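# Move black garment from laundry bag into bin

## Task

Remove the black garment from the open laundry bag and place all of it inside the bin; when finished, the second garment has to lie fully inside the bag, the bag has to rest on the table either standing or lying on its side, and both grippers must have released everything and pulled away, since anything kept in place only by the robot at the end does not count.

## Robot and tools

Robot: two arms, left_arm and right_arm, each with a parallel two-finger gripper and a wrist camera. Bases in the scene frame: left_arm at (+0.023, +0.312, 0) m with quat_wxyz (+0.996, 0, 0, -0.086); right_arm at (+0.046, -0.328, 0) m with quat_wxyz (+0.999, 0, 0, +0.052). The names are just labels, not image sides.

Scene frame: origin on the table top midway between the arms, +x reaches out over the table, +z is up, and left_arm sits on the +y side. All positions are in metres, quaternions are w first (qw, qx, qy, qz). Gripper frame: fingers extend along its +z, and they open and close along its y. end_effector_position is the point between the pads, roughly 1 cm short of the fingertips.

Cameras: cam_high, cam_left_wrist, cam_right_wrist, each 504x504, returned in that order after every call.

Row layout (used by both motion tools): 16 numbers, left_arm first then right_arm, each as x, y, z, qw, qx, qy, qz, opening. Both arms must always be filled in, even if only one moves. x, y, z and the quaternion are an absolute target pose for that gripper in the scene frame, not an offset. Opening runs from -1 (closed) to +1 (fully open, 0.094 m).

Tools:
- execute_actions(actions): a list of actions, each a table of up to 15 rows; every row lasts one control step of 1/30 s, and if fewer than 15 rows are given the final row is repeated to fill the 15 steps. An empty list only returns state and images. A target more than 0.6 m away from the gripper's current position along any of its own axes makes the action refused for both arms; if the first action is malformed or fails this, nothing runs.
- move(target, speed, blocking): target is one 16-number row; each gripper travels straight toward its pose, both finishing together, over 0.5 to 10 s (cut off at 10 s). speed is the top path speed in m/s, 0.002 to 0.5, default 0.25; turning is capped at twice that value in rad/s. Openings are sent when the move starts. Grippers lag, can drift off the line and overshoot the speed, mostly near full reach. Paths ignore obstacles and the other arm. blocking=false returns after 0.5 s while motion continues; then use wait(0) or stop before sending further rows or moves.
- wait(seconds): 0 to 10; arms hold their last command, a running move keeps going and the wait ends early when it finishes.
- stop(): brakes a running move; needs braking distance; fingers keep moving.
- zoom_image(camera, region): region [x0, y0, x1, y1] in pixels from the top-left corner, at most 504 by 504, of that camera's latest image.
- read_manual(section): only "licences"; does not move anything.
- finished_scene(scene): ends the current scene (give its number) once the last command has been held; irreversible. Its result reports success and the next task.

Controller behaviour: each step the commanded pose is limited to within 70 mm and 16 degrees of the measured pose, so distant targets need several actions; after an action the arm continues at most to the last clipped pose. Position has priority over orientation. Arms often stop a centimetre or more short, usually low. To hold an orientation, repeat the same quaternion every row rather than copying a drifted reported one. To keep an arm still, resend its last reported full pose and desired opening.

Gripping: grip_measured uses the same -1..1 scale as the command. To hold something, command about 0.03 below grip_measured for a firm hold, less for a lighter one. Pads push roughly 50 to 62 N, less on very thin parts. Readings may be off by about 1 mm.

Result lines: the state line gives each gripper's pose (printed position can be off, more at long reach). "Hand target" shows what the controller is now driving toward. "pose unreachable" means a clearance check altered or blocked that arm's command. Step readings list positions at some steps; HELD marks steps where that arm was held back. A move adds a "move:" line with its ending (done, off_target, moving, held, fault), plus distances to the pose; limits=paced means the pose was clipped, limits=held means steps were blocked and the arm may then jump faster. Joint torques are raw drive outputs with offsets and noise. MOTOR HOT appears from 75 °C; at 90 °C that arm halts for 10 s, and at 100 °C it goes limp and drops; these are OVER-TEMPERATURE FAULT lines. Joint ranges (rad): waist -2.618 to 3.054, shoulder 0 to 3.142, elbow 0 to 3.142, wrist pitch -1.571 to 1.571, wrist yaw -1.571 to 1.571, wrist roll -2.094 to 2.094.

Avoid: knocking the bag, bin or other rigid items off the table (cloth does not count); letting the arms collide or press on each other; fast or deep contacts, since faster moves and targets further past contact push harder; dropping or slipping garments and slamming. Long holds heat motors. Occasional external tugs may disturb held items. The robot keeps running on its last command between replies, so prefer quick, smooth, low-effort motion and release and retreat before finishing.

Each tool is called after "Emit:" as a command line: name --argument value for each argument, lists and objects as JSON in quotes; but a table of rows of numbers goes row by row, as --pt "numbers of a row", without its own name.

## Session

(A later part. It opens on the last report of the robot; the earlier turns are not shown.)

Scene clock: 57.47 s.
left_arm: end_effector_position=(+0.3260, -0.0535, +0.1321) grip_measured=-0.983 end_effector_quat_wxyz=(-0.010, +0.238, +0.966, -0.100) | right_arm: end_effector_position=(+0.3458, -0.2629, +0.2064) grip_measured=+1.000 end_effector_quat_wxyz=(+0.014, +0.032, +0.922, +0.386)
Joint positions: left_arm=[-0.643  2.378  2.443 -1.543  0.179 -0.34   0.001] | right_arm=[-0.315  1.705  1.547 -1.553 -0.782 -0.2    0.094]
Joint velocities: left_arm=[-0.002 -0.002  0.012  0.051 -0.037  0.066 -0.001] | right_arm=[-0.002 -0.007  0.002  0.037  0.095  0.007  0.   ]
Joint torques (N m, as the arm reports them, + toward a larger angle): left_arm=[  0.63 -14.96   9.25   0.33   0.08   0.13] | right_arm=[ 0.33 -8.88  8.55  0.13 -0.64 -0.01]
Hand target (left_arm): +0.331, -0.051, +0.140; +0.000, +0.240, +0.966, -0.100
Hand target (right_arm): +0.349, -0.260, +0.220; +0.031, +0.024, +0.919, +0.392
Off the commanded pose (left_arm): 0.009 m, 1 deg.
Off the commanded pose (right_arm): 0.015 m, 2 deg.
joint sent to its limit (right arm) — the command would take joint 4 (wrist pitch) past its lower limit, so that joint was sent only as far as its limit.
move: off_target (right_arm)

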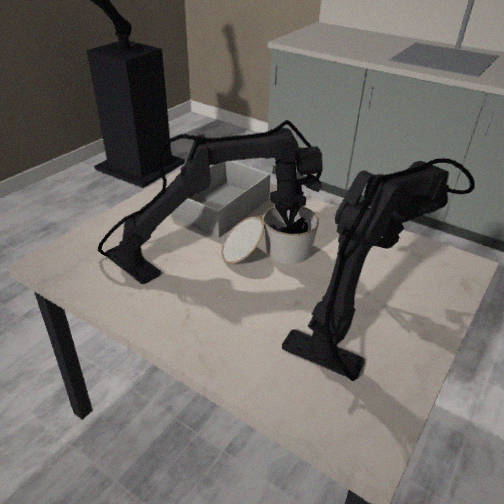

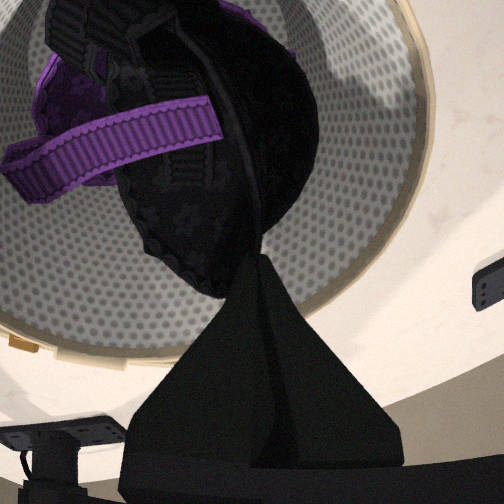

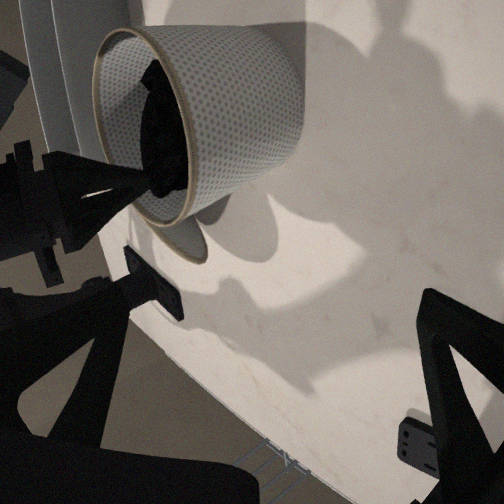

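Emit:
move --target '[0.335,-0.05,0.20,0.08,0.24,0.958,-0.13,-1,0.35,-0.26,0.22,0.02,0.02,0.919,0.394,1]' --speed 0.03

Emit:
zoom_image --camera "cam_high" --region '[220, 150, 350, 280]'

Scene clock: 65.47 s.
left_arm: end_effector_position=(+0.3306, -0.0490, +0.1802) grip_measured=-0.983 end_effector_quat_wxyz=(+0.051, +0.241, +0.962, -0.117) | right_arm: end_effector_position=(+0.3458, -0.2629, +0.2063) grip_measured=+1.000 end_effector_quat_wxyz=(+0.014, +0.032, +0.922, +0.385)
Joint positions: left_arm=[-0.643  2.272  2.443 -1.528  0.142 -0.34   0.001] | right_arm=[-0.315  1.705  1.547 -1.553 -0.782 -0.2    0.094]
Joint velocities: left_arm=[-0.002  0.007 -0.002 -0.081 -0.022 -0.007 -0.001] | right_arm=[-0.017  0.002 -0.002  0.022  0.037 -0.007  0.   ]
Joint torques (N m, as the arm reports them, + toward a larger angle): left_arm=[  0.07 -16.71   8.46   0.92   0.05   0.  ] | right_arm=[ 0.33 -8.89  8.56  0.13 -0.64  0.  ]
Hand target (left_arm): +0.335, -0.050, +0.200; +0.080, +0.240, +0.959, -0.130
Hand target (right_arm): +0.349, -0.260, +0.220; +0.030, +0.024, +0.919, +0.392
Off the commanded pose (left_arm): 0.020 m, 4 deg.
Off the commanded pose (right_arm): 0.015 m, 2 deg.
joint sent to its limit (right arm) — the command would take joint 4 (wrist pitch) past its lower limit, so that joint was sent only as far as its limit.
move: off_target (left_arm, right_arm)

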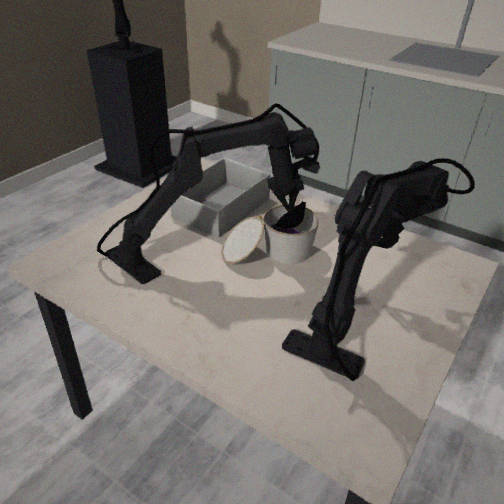

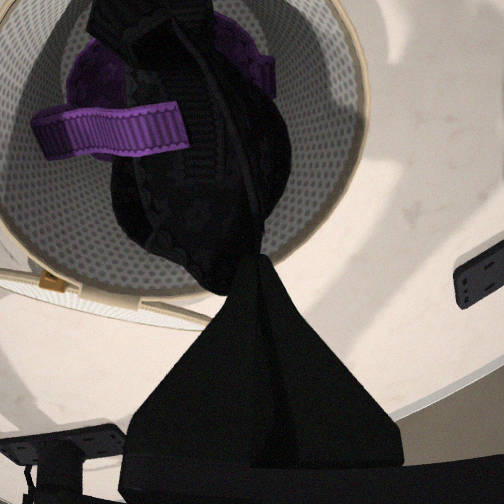

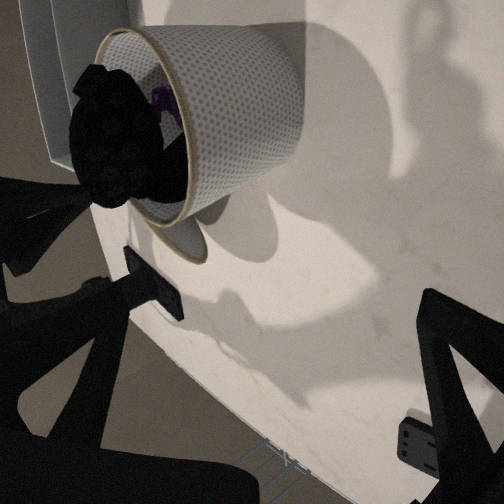

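Region (220, 150, 350, 280) of cam_high's 504x504 image, scaled by 3.877, with more detail than that image has.

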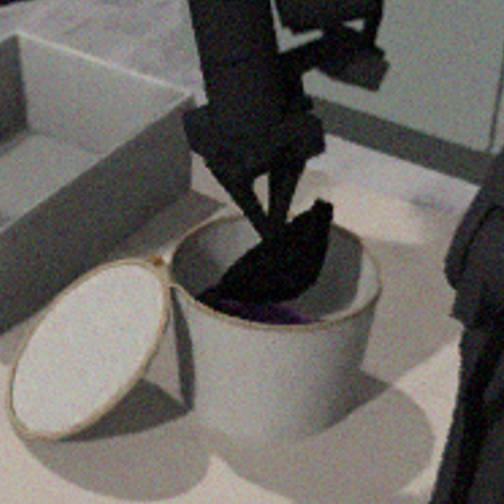

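The band is sliding off. Continue.

Emit:
move --target '[0.335,-0.06,0.28,0.19,0.24,0.93,-0.2,-1,0.35,-0.26,0.22,0.02,0.02,0.919,0.394,1]' --speed 0.035

Emit:
zoom_image --camera "cam_high" --region '[220, 150, 350, 280]'

Scene clock: 73.60 s.
left_arm: end_effector_position=(+0.3386, -0.0588, +0.2643) grip_measured=-0.983 end_effector_quat_wxyz=(+0.170, +0.240, +0.937, -0.190) | right_arm: end_effector_position=(+0.3458, -0.2629, +0.2063) grip_measured=+1.000 end_effector_quat_wxyz=(+0.014, +0.032, +0.922, +0.385)
Joint positions: left_arm=[-0.649  2.112  2.443 -1.402  0.132 -0.353  0.001] | right_arm=[-0.315  1.705  1.547 -1.553 -0.782 -0.2    0.094]
Joint velocities: left_arm=[-0.012  0.007 -0.002  0.022 -0.007 -0.125  0.   ] | right_arm=[ 0.002  0.002 -0.012 -0.022 -0.081  0.022  0.   ]
Joint torques (N m, as the arm reports them, + toward a larger angle): left_arm=[ -0.73 -15.16   6.33   1.49   0.04   0.02] | right_arm=[ 0.32 -8.89  8.55  0.13 -0.65 -0.01]
Hand target (left_arm): +0.336, -0.061, +0.280; +0.190, +0.241, +0.931, -0.200
Hand target (right_arm): +0.349, -0.260, +0.220; +0.030, +0.024, +0.919, +0.392
Off the commanded pose (left_arm): 0.016 m, 3 deg.
Off the commanded pose (right_arm): 0.015 m, 2 deg.
joint sent to its limit (right arm) — the command would take joint 4 (wrist pitch) past its lower limit, so that joint was sent only as far as its limit.
move: off_target (left_arm, right_arm)

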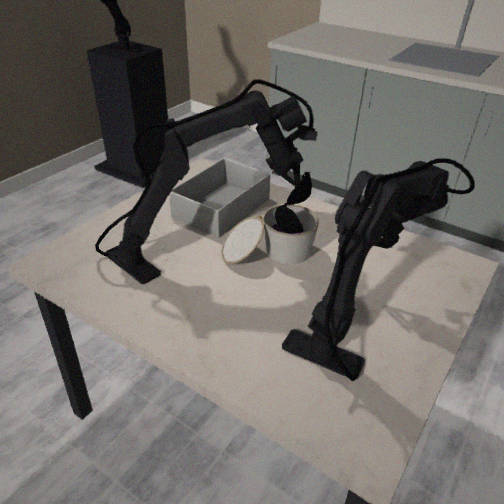

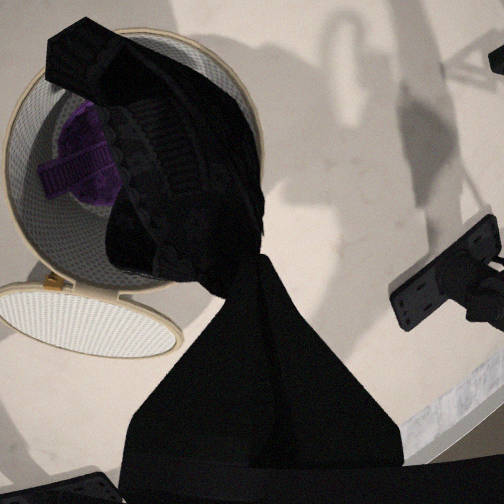

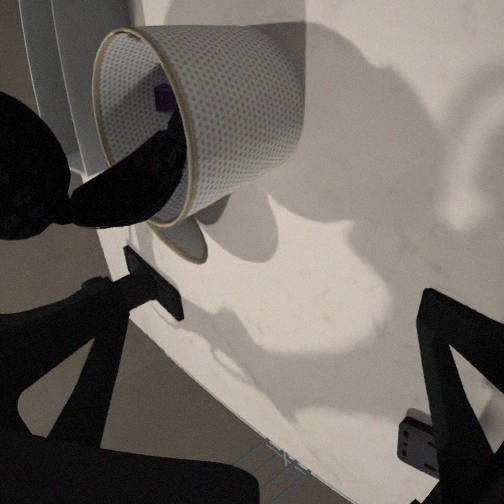

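Region (220, 150, 350, 280) of cam_high's 504x504 image, scaled by 3.877, with more detail than that image has.

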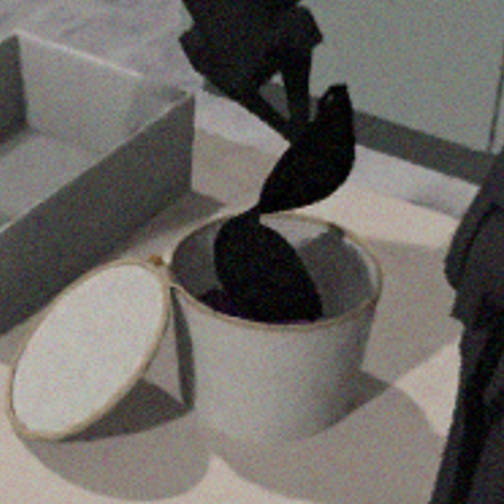

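Emit:
move --target '[0.35,-0.02,0.45,0.45,0.24,0.81,-0.29,-1,0.35,-0.26,0.22,0.02,0.02,0.919,0.394,1]' --speed 0.06

Scene clock: 82.17 s.
left_arm: end_effector_position=(+0.3515, -0.0291, +0.4370) grip_measured=-0.983 end_effector_quat_wxyz=(+0.430, +0.243, +0.820, -0.289) | right_arm: end_effector_position=(+0.3458, -0.2629, +0.2064) grip_measured=+1.000 end_effector_quat_wxyz=(+0.014, +0.032, +0.922, +0.386)
Joint positions: left_arm=[-0.6    1.769  2.294 -1.009  0.095 -0.253  0.001] | right_arm=[-0.315  1.705  1.547 -1.553 -0.782 -0.2    0.094]
Joint velocities: left_arm=[-0.017 -0.007 -0.002 -0.037 -0.007 -0.007  0.001] | right_arm=[ 0.022 -0.017 -0.007  0.037 -0.051 -0.007  0.   ]
Joint torques (N m, as the arm reports them, + toward a larger angle): left_arm=[  0.55 -11.12   5.29   2.25  -0.04   0.17] | right_arm=[ 0.32 -8.89  8.55  0.13 -0.64 -0.01]
Hand target (left_arm): +0.352, -0.022, +0.449; +0.449, +0.241, +0.810, -0.289
Hand target (right_arm): +0.349, -0.260, +0.220; +0.031, +0.024, +0.919, +0.392
Off the commanded pose (left_arm): 0.016 m, 3 deg.
Off the commanded pose (right_arm): 0.015 m, 2 deg.
joint sent to its limit (right arm) — the command would take joint 4 (wrist pitch) past its lower limit, so that joint was sent only as far as its limit.
move: off_target (left_arm, right_arm)

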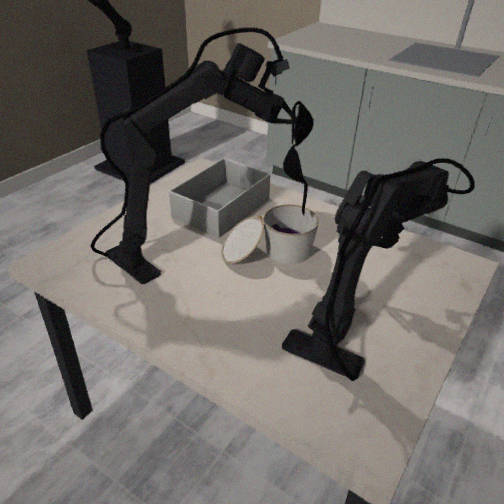

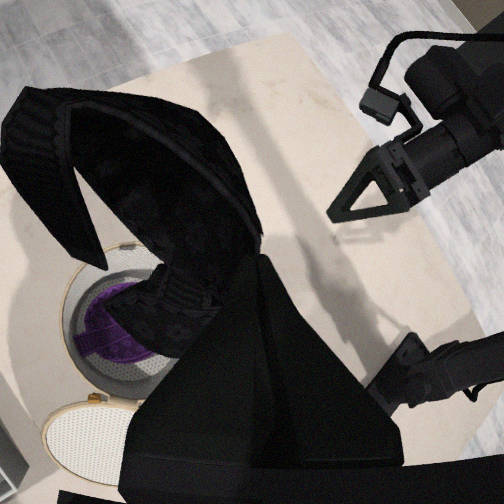

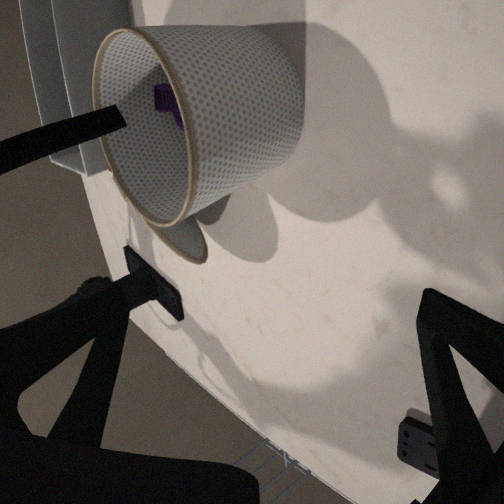

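Emit:
move --target '[0.43,0.27,0.45,0.522,-0.051,0.843,-0.119,-1,0.35,-0.26,0.22,0.02,0.02,0.919,0.394,1]' --speed 0.08

Emit:
move --target '[0.43,0.27,0.33,0.4,-0.051,0.907,-0.119,-1,0.35,-0.26,0.22,0.02,0.02,0.919,0.394,1]' --speed 0.06

Emit:
zoom_image --camera "cam_high" --region '[140, 80, 310, 250]'

Scene clock: 94.80 s.
left_arm: end_effector_position=(+0.4334, +0.2703, +0.4379) grip_measured=-0.983 end_effector_quat_wxyz=(+0.502, -0.060, +0.854, -0.120) | right_arm: end_effector_position=(+0.3458, -0.2629, +0.2064) grip_measured=+1.000 end_effector_quat_wxyz=(+0.014, +0.032, +0.922, +0.386)
Joint positions: left_arm=[ 0.104  1.525  2.032 -0.995  0.085 -0.261  0.001] | right_arm=[-0.315  1.705  1.547 -1.553 -0.782 -0.2    0.094]
Joint velocities: left_arm=[ 0.002  0.007 -0.002 -0.007 -0.095  0.037 -0.001] | right_arm=[ 0.012 -0.002 -0.017 -0.066 -0.007  0.037  0.   ]
Joint torques (N m, as the arm reports them, + toward a larger angle): left_arm=[ 0.52 -7.02  7.11  2.25  0.12  0.18] | right_arm=[ 0.33 -8.89  8.56  0.12 -0.64 -0.01]
Hand target (left_arm): +0.433, +0.271, +0.450; +0.520, -0.054, +0.843, -0.122
Hand target (right_arm): +0.349, -0.260, +0.220; +0.031, +0.024, +0.919, +0.392
Off the commanded pose (left_arm): 0.013 m, 3 deg.
Off the commanded pose (right_arm): 0.015 m, 2 deg.
joint sent to its limit (right arm) — the command would take joint 4 (wrist pitch) past its lower limit, so that joint was sent only as far as its limit.
move: off_target (left_arm, right_arm)

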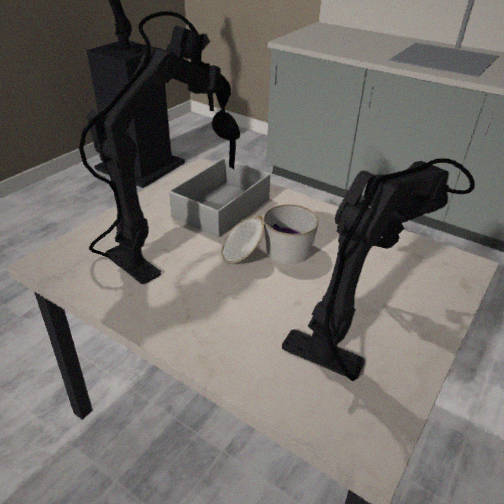

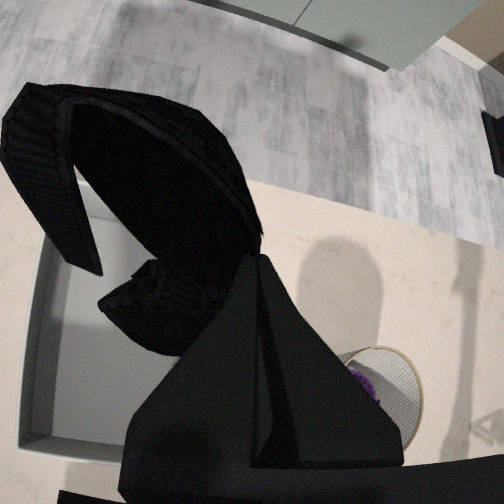

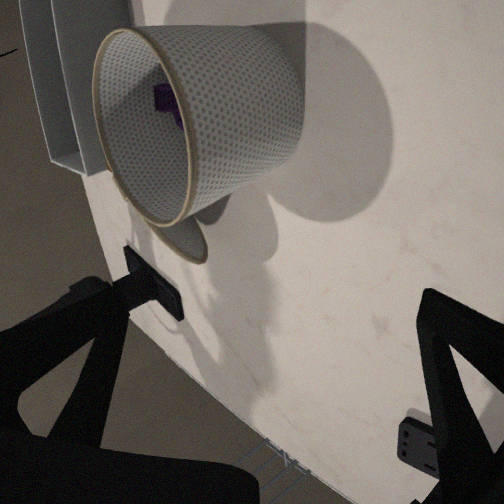

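Scene clock: 97.03 s.
left_arm: end_effector_position=(+0.4313, +0.2681, +0.3165) grip_measured=-0.983 end_effector_quat_wxyz=(+0.378, -0.057, +0.917, -0.116) | right_arm: end_effector_position=(+0.3458, -0.2629, +0.2063) grip_measured=+1.000 end_effector_quat_wxyz=(+0.014, +0.032, +0.922, +0.385)
Joint positions: left_arm=[ 0.118  1.505  1.697 -0.958  0.132 -0.234  0.001] | right_arm=[-0.315  1.705  1.547 -1.553 -0.782 -0.2    0.094]
Joint velocities: left_arm=[-0.002 -0.007 -0.007  0.051 -0.007  0.007  0.   ] | right_arm=[-0.012 -0.012  0.007  0.051 -0.037  0.081  0.   ]
Joint torques (N m, as the arm reports them, + toward a larger angle): left_arm=[  0.94 -10.1    6.59   1.99   0.2    0.16] | right_arm=[ 0.33 -8.89  8.55  0.13 -0.63 -0.01]
Hand target (left_arm): +0.428, +0.270, +0.330; +0.400, -0.051, +0.907, -0.119
Hand target (right_arm): +0.349, -0.260, +0.220; +0.030, +0.024, +0.919, +0.392
Off the commanded pose (left_arm): 0.014 m, 3 deg.
Off the commanded pose (right_arm): 0.015 m, 2 deg.
joint sent to its limit (right arm) — the command would take joint 4 (wrist pitch) past its lower limit, so that joint was sent only as far as its limit.
move: off_target (left_arm, right_arm)

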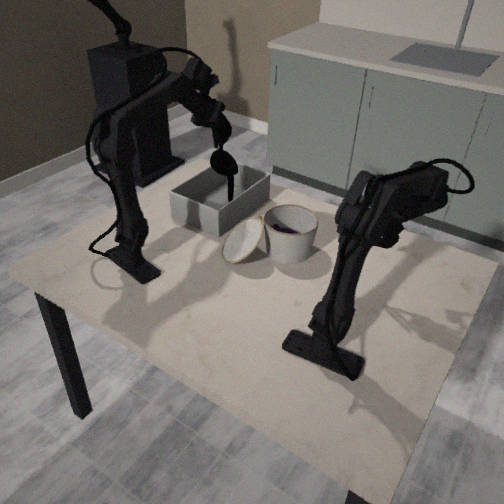

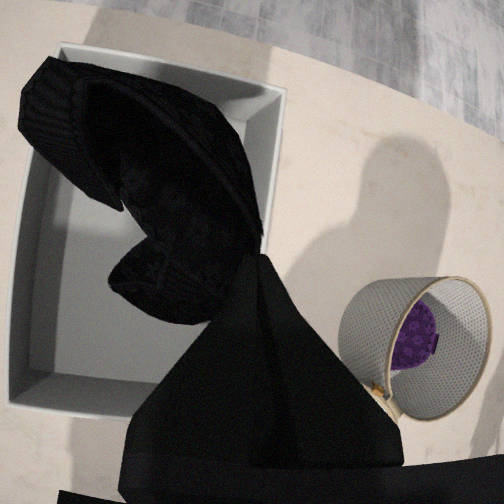

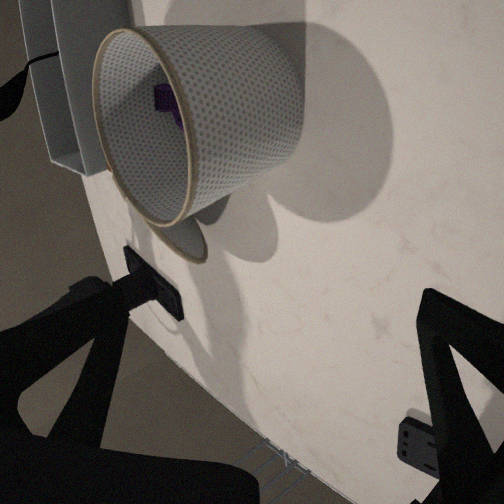

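Region (140, 80, 310, 250) of cam_high's 504x504 image, scaled by 2.965, with more detail than that image has.

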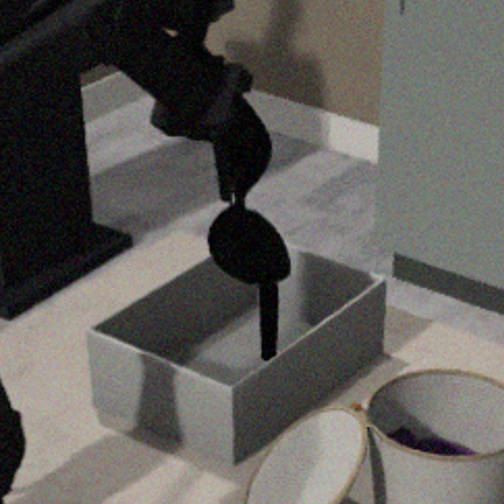

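Emit:
move --target '[0.39,0.27,0.12,0.15,-0.03,0.985,-0.08,-1,0.35,-0.26,0.22,0.02,0.02,0.919,0.394,1]' --speed 0.07

Emit:
move --target '[0.39,0.27,0.12,0.15,-0.03,0.985,-0.08,-0.6,0.35,-0.26,0.22,0.02,0.02,0.919,0.394,1]'

Emit:
move --target '[0.33,0.29,0.27,0.25,-0.03,0.965,-0.05,-0.6,0.35,-0.26,0.22,0.02,0.02,0.919,0.394,1]' --speed 0.15

Scene clock: 104.67 s.
left_arm: end_effector_position=(+0.3848, +0.2705, +0.1232) grip_measured=-0.983 end_effector_quat_wxyz=(+0.146, -0.036, +0.985, -0.080) | right_arm: end_effector_position=(+0.3458, -0.2629, +0.2064) grip_measured=+1.000 end_effector_quat_wxyz=(+0.014, +0.032, +0.922, +0.386)
Joint positions: left_arm=[ 0.118  1.636  1.303 -0.93   0.132 -0.147  0.001] | right_arm=[-0.315  1.705  1.547 -1.553 -0.782 -0.2    0.094]
Joint velocities: left_arm=[ 0.017 -0.012 -0.007  0.022 -0.022 -0.022 -0.001] | right_arm=[ 0.007 -0.002  0.002  0.007  0.022  0.007  0.   ]
Joint torques (N m, as the arm reports them, + toward a larger angle): left_arm=[ 0.12 -8.13  6.69  1.11  0.16  0.16] | right_arm=[ 0.32 -8.89  8.55  0.12 -0.64 -0.01]
Hand target (left_arm): +0.387, +0.270, +0.121; +0.150, -0.031, +0.985, -0.080
Hand target (right_arm): +0.349, -0.260, +0.220; +0.031, +0.024, +0.919, +0.392
Off the commanded pose (left_arm): 0.006 m, 1 deg.
Off the commanded pose (right_arm): 0.015 m, 2 deg.
joint sent to its limit (right arm) — the command would take joint 4 (wrist pitch) past its lower limit, so that joint was sent only as far as its limit.
move: off_target (right_arm)

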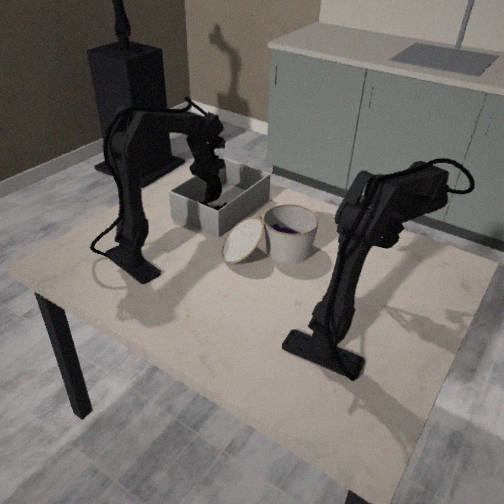

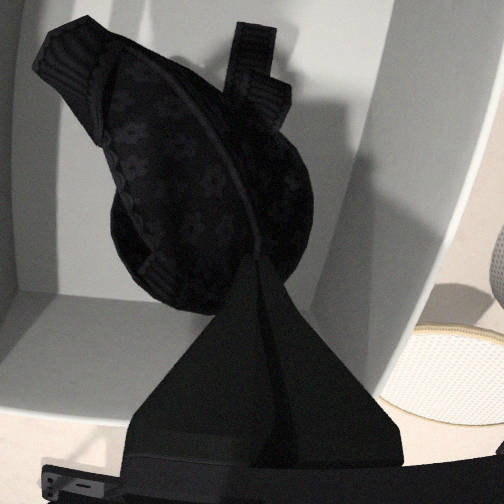

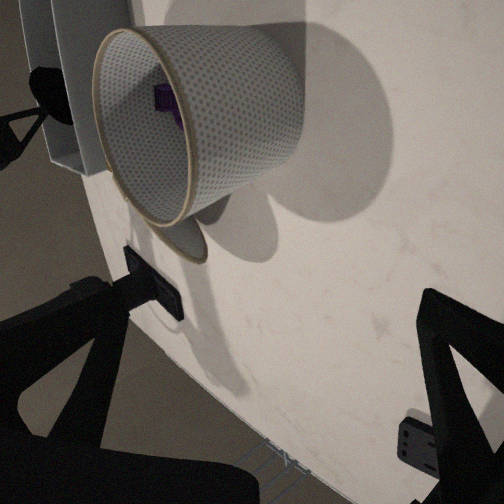

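Scene clock: 105.37 s.
left_arm: end_effector_position=(+0.3862, +0.2704, +0.1237) grip_measured=-0.603 end_effector_quat_wxyz=(+0.149, -0.036, +0.985, -0.081) | right_arm: end_effector_position=(+0.3458, -0.2629, +0.2063) grip_measured=+1.000 end_effector_quat_wxyz=(+0.014, +0.032, +0.922, +0.385)
Joint positions: left_arm=[ 0.118  1.636  1.303 -0.924  0.132 -0.147  0.019] | right_arm=[-0.315  1.705  1.547 -1.553 -0.782 -0.2    0.094]
Joint velocities: left_arm=[-0.002  0.002 -0.007  0.007 -0.022  0.066  0.   ] | right_arm=[ 0.007 -0.007  0.012 -0.022  0.007  0.022  0.   ]
Joint torques (N m, as the arm reports them, + toward a larger angle): left_arm=[-0.07 -7.21  7.48  1.09  0.1   0.13] | right_arm=[ 0.33 -8.89  8.55  0.13 -0.63 -0.01]
Hand target (left_arm): +0.390, +0.270, +0.120; +0.150, -0.030, +0.985, -0.080
Hand target (right_arm): +0.349, -0.260, +0.220; +0.031, +0.024, +0.919, +0.392
Off the commanded pose (left_arm): 0.005 m, 1 deg.
Off the commanded pose (right_arm): 0.015 m, 2 deg.
joint sent to its limit (right arm) — the command would take joint 4 (wrist pitch) past its lower limit, so that joint was sent only as far as its limit.
move: off_target (right_arm)

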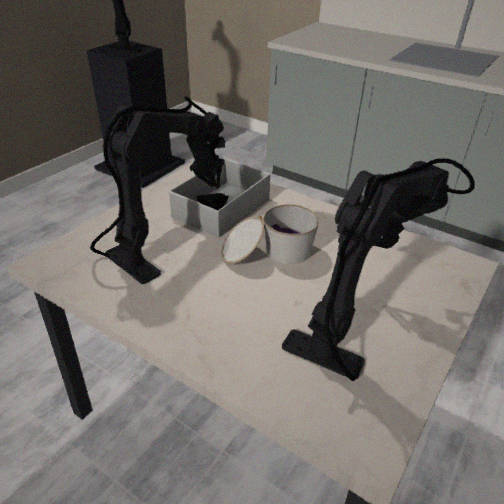

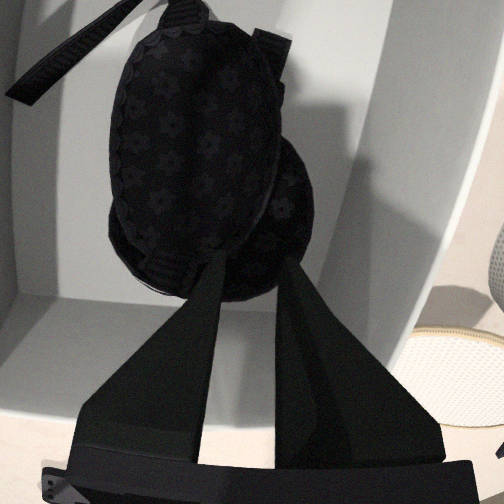

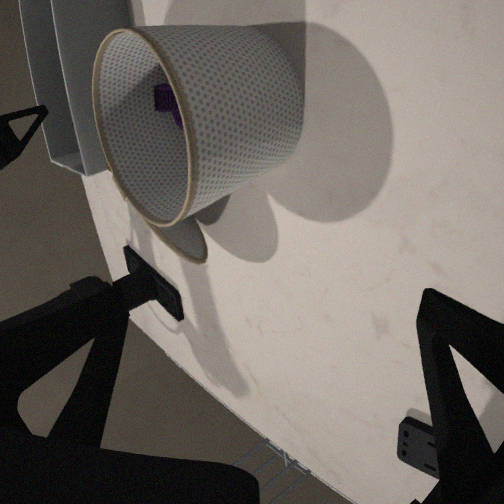

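Scene clock: 107.03 s.
left_arm: end_effector_position=(+0.3341, +0.2854, +0.2587) grip_measured=-0.603 end_effector_quat_wxyz=(+0.237, -0.030, +0.969, -0.056) | right_arm: end_effector_position=(+0.3458, -0.2629, +0.2063) grip_measured=+1.000 end_effector_quat_wxyz=(+0.014, +0.032, +0.922, +0.385)
Joint positions: left_arm=[ 0.123  1.359  1.532 -1.257  0.072 -0.128  0.019] | right_arm=[-0.315  1.705  1.547 -1.553 -0.782 -0.2    0.094]
Joint velocities: left_arm=[ 0.042 -0.002 -0.002  0.037 -0.081 -0.022  0.002] | right_arm=[ 0.002 -0.017 -0.002  0.022  0.007 -0.037  0.   ]
Joint torques (N m, as the arm reports them, + toward a larger angle): left_arm=[ 0.68 -6.32  9.14  1.14 -0.02  0.15] | right_arm=[ 0.32 -8.89  8.54  0.13 -0.64 -0.01]
Hand target (left_arm): +0.332, +0.290, +0.270; +0.250, -0.030, +0.966, -0.050
Hand target (right_arm): +0.349, -0.260, +0.220; +0.030, +0.024, +0.919, +0.392
Off the commanded pose (left_arm): 0.013 m, 2 deg.
Off the commanded pose (right_arm): 0.015 m, 2 deg.
joint sent to its limit (right arm) — the command would take joint 4 (wrist pitch) past its lower limit, so that joint was sent only as far as its limit.
move: off_target (left_arm, right_arm)

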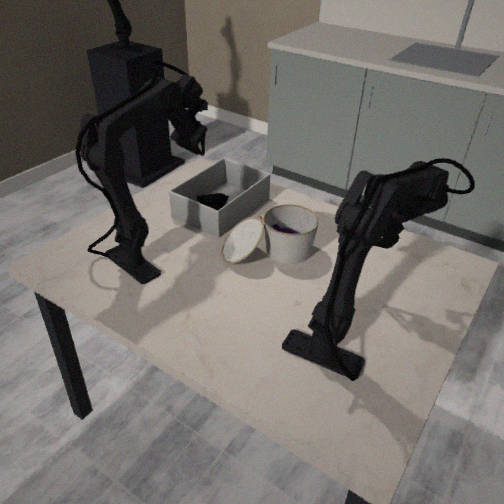

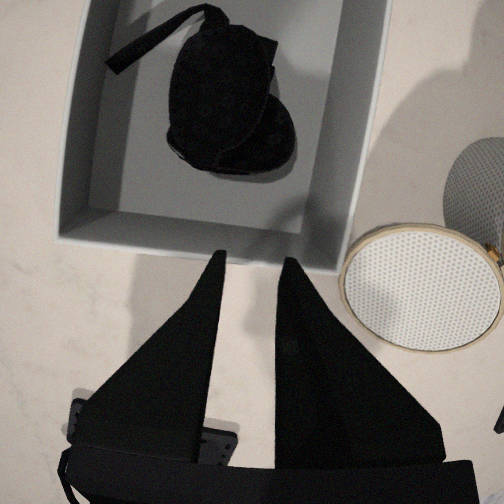

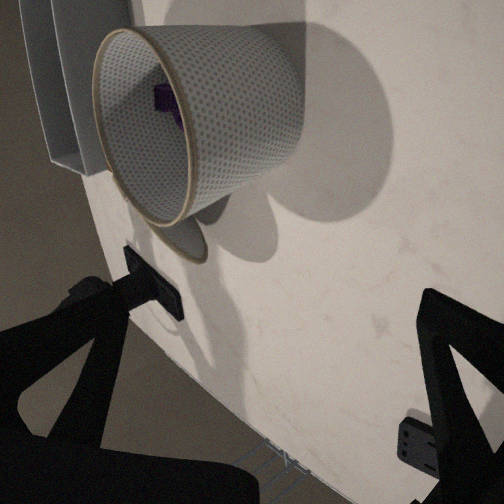

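Emit:
finished_scene --scene 2

The scene is finished: the task was done.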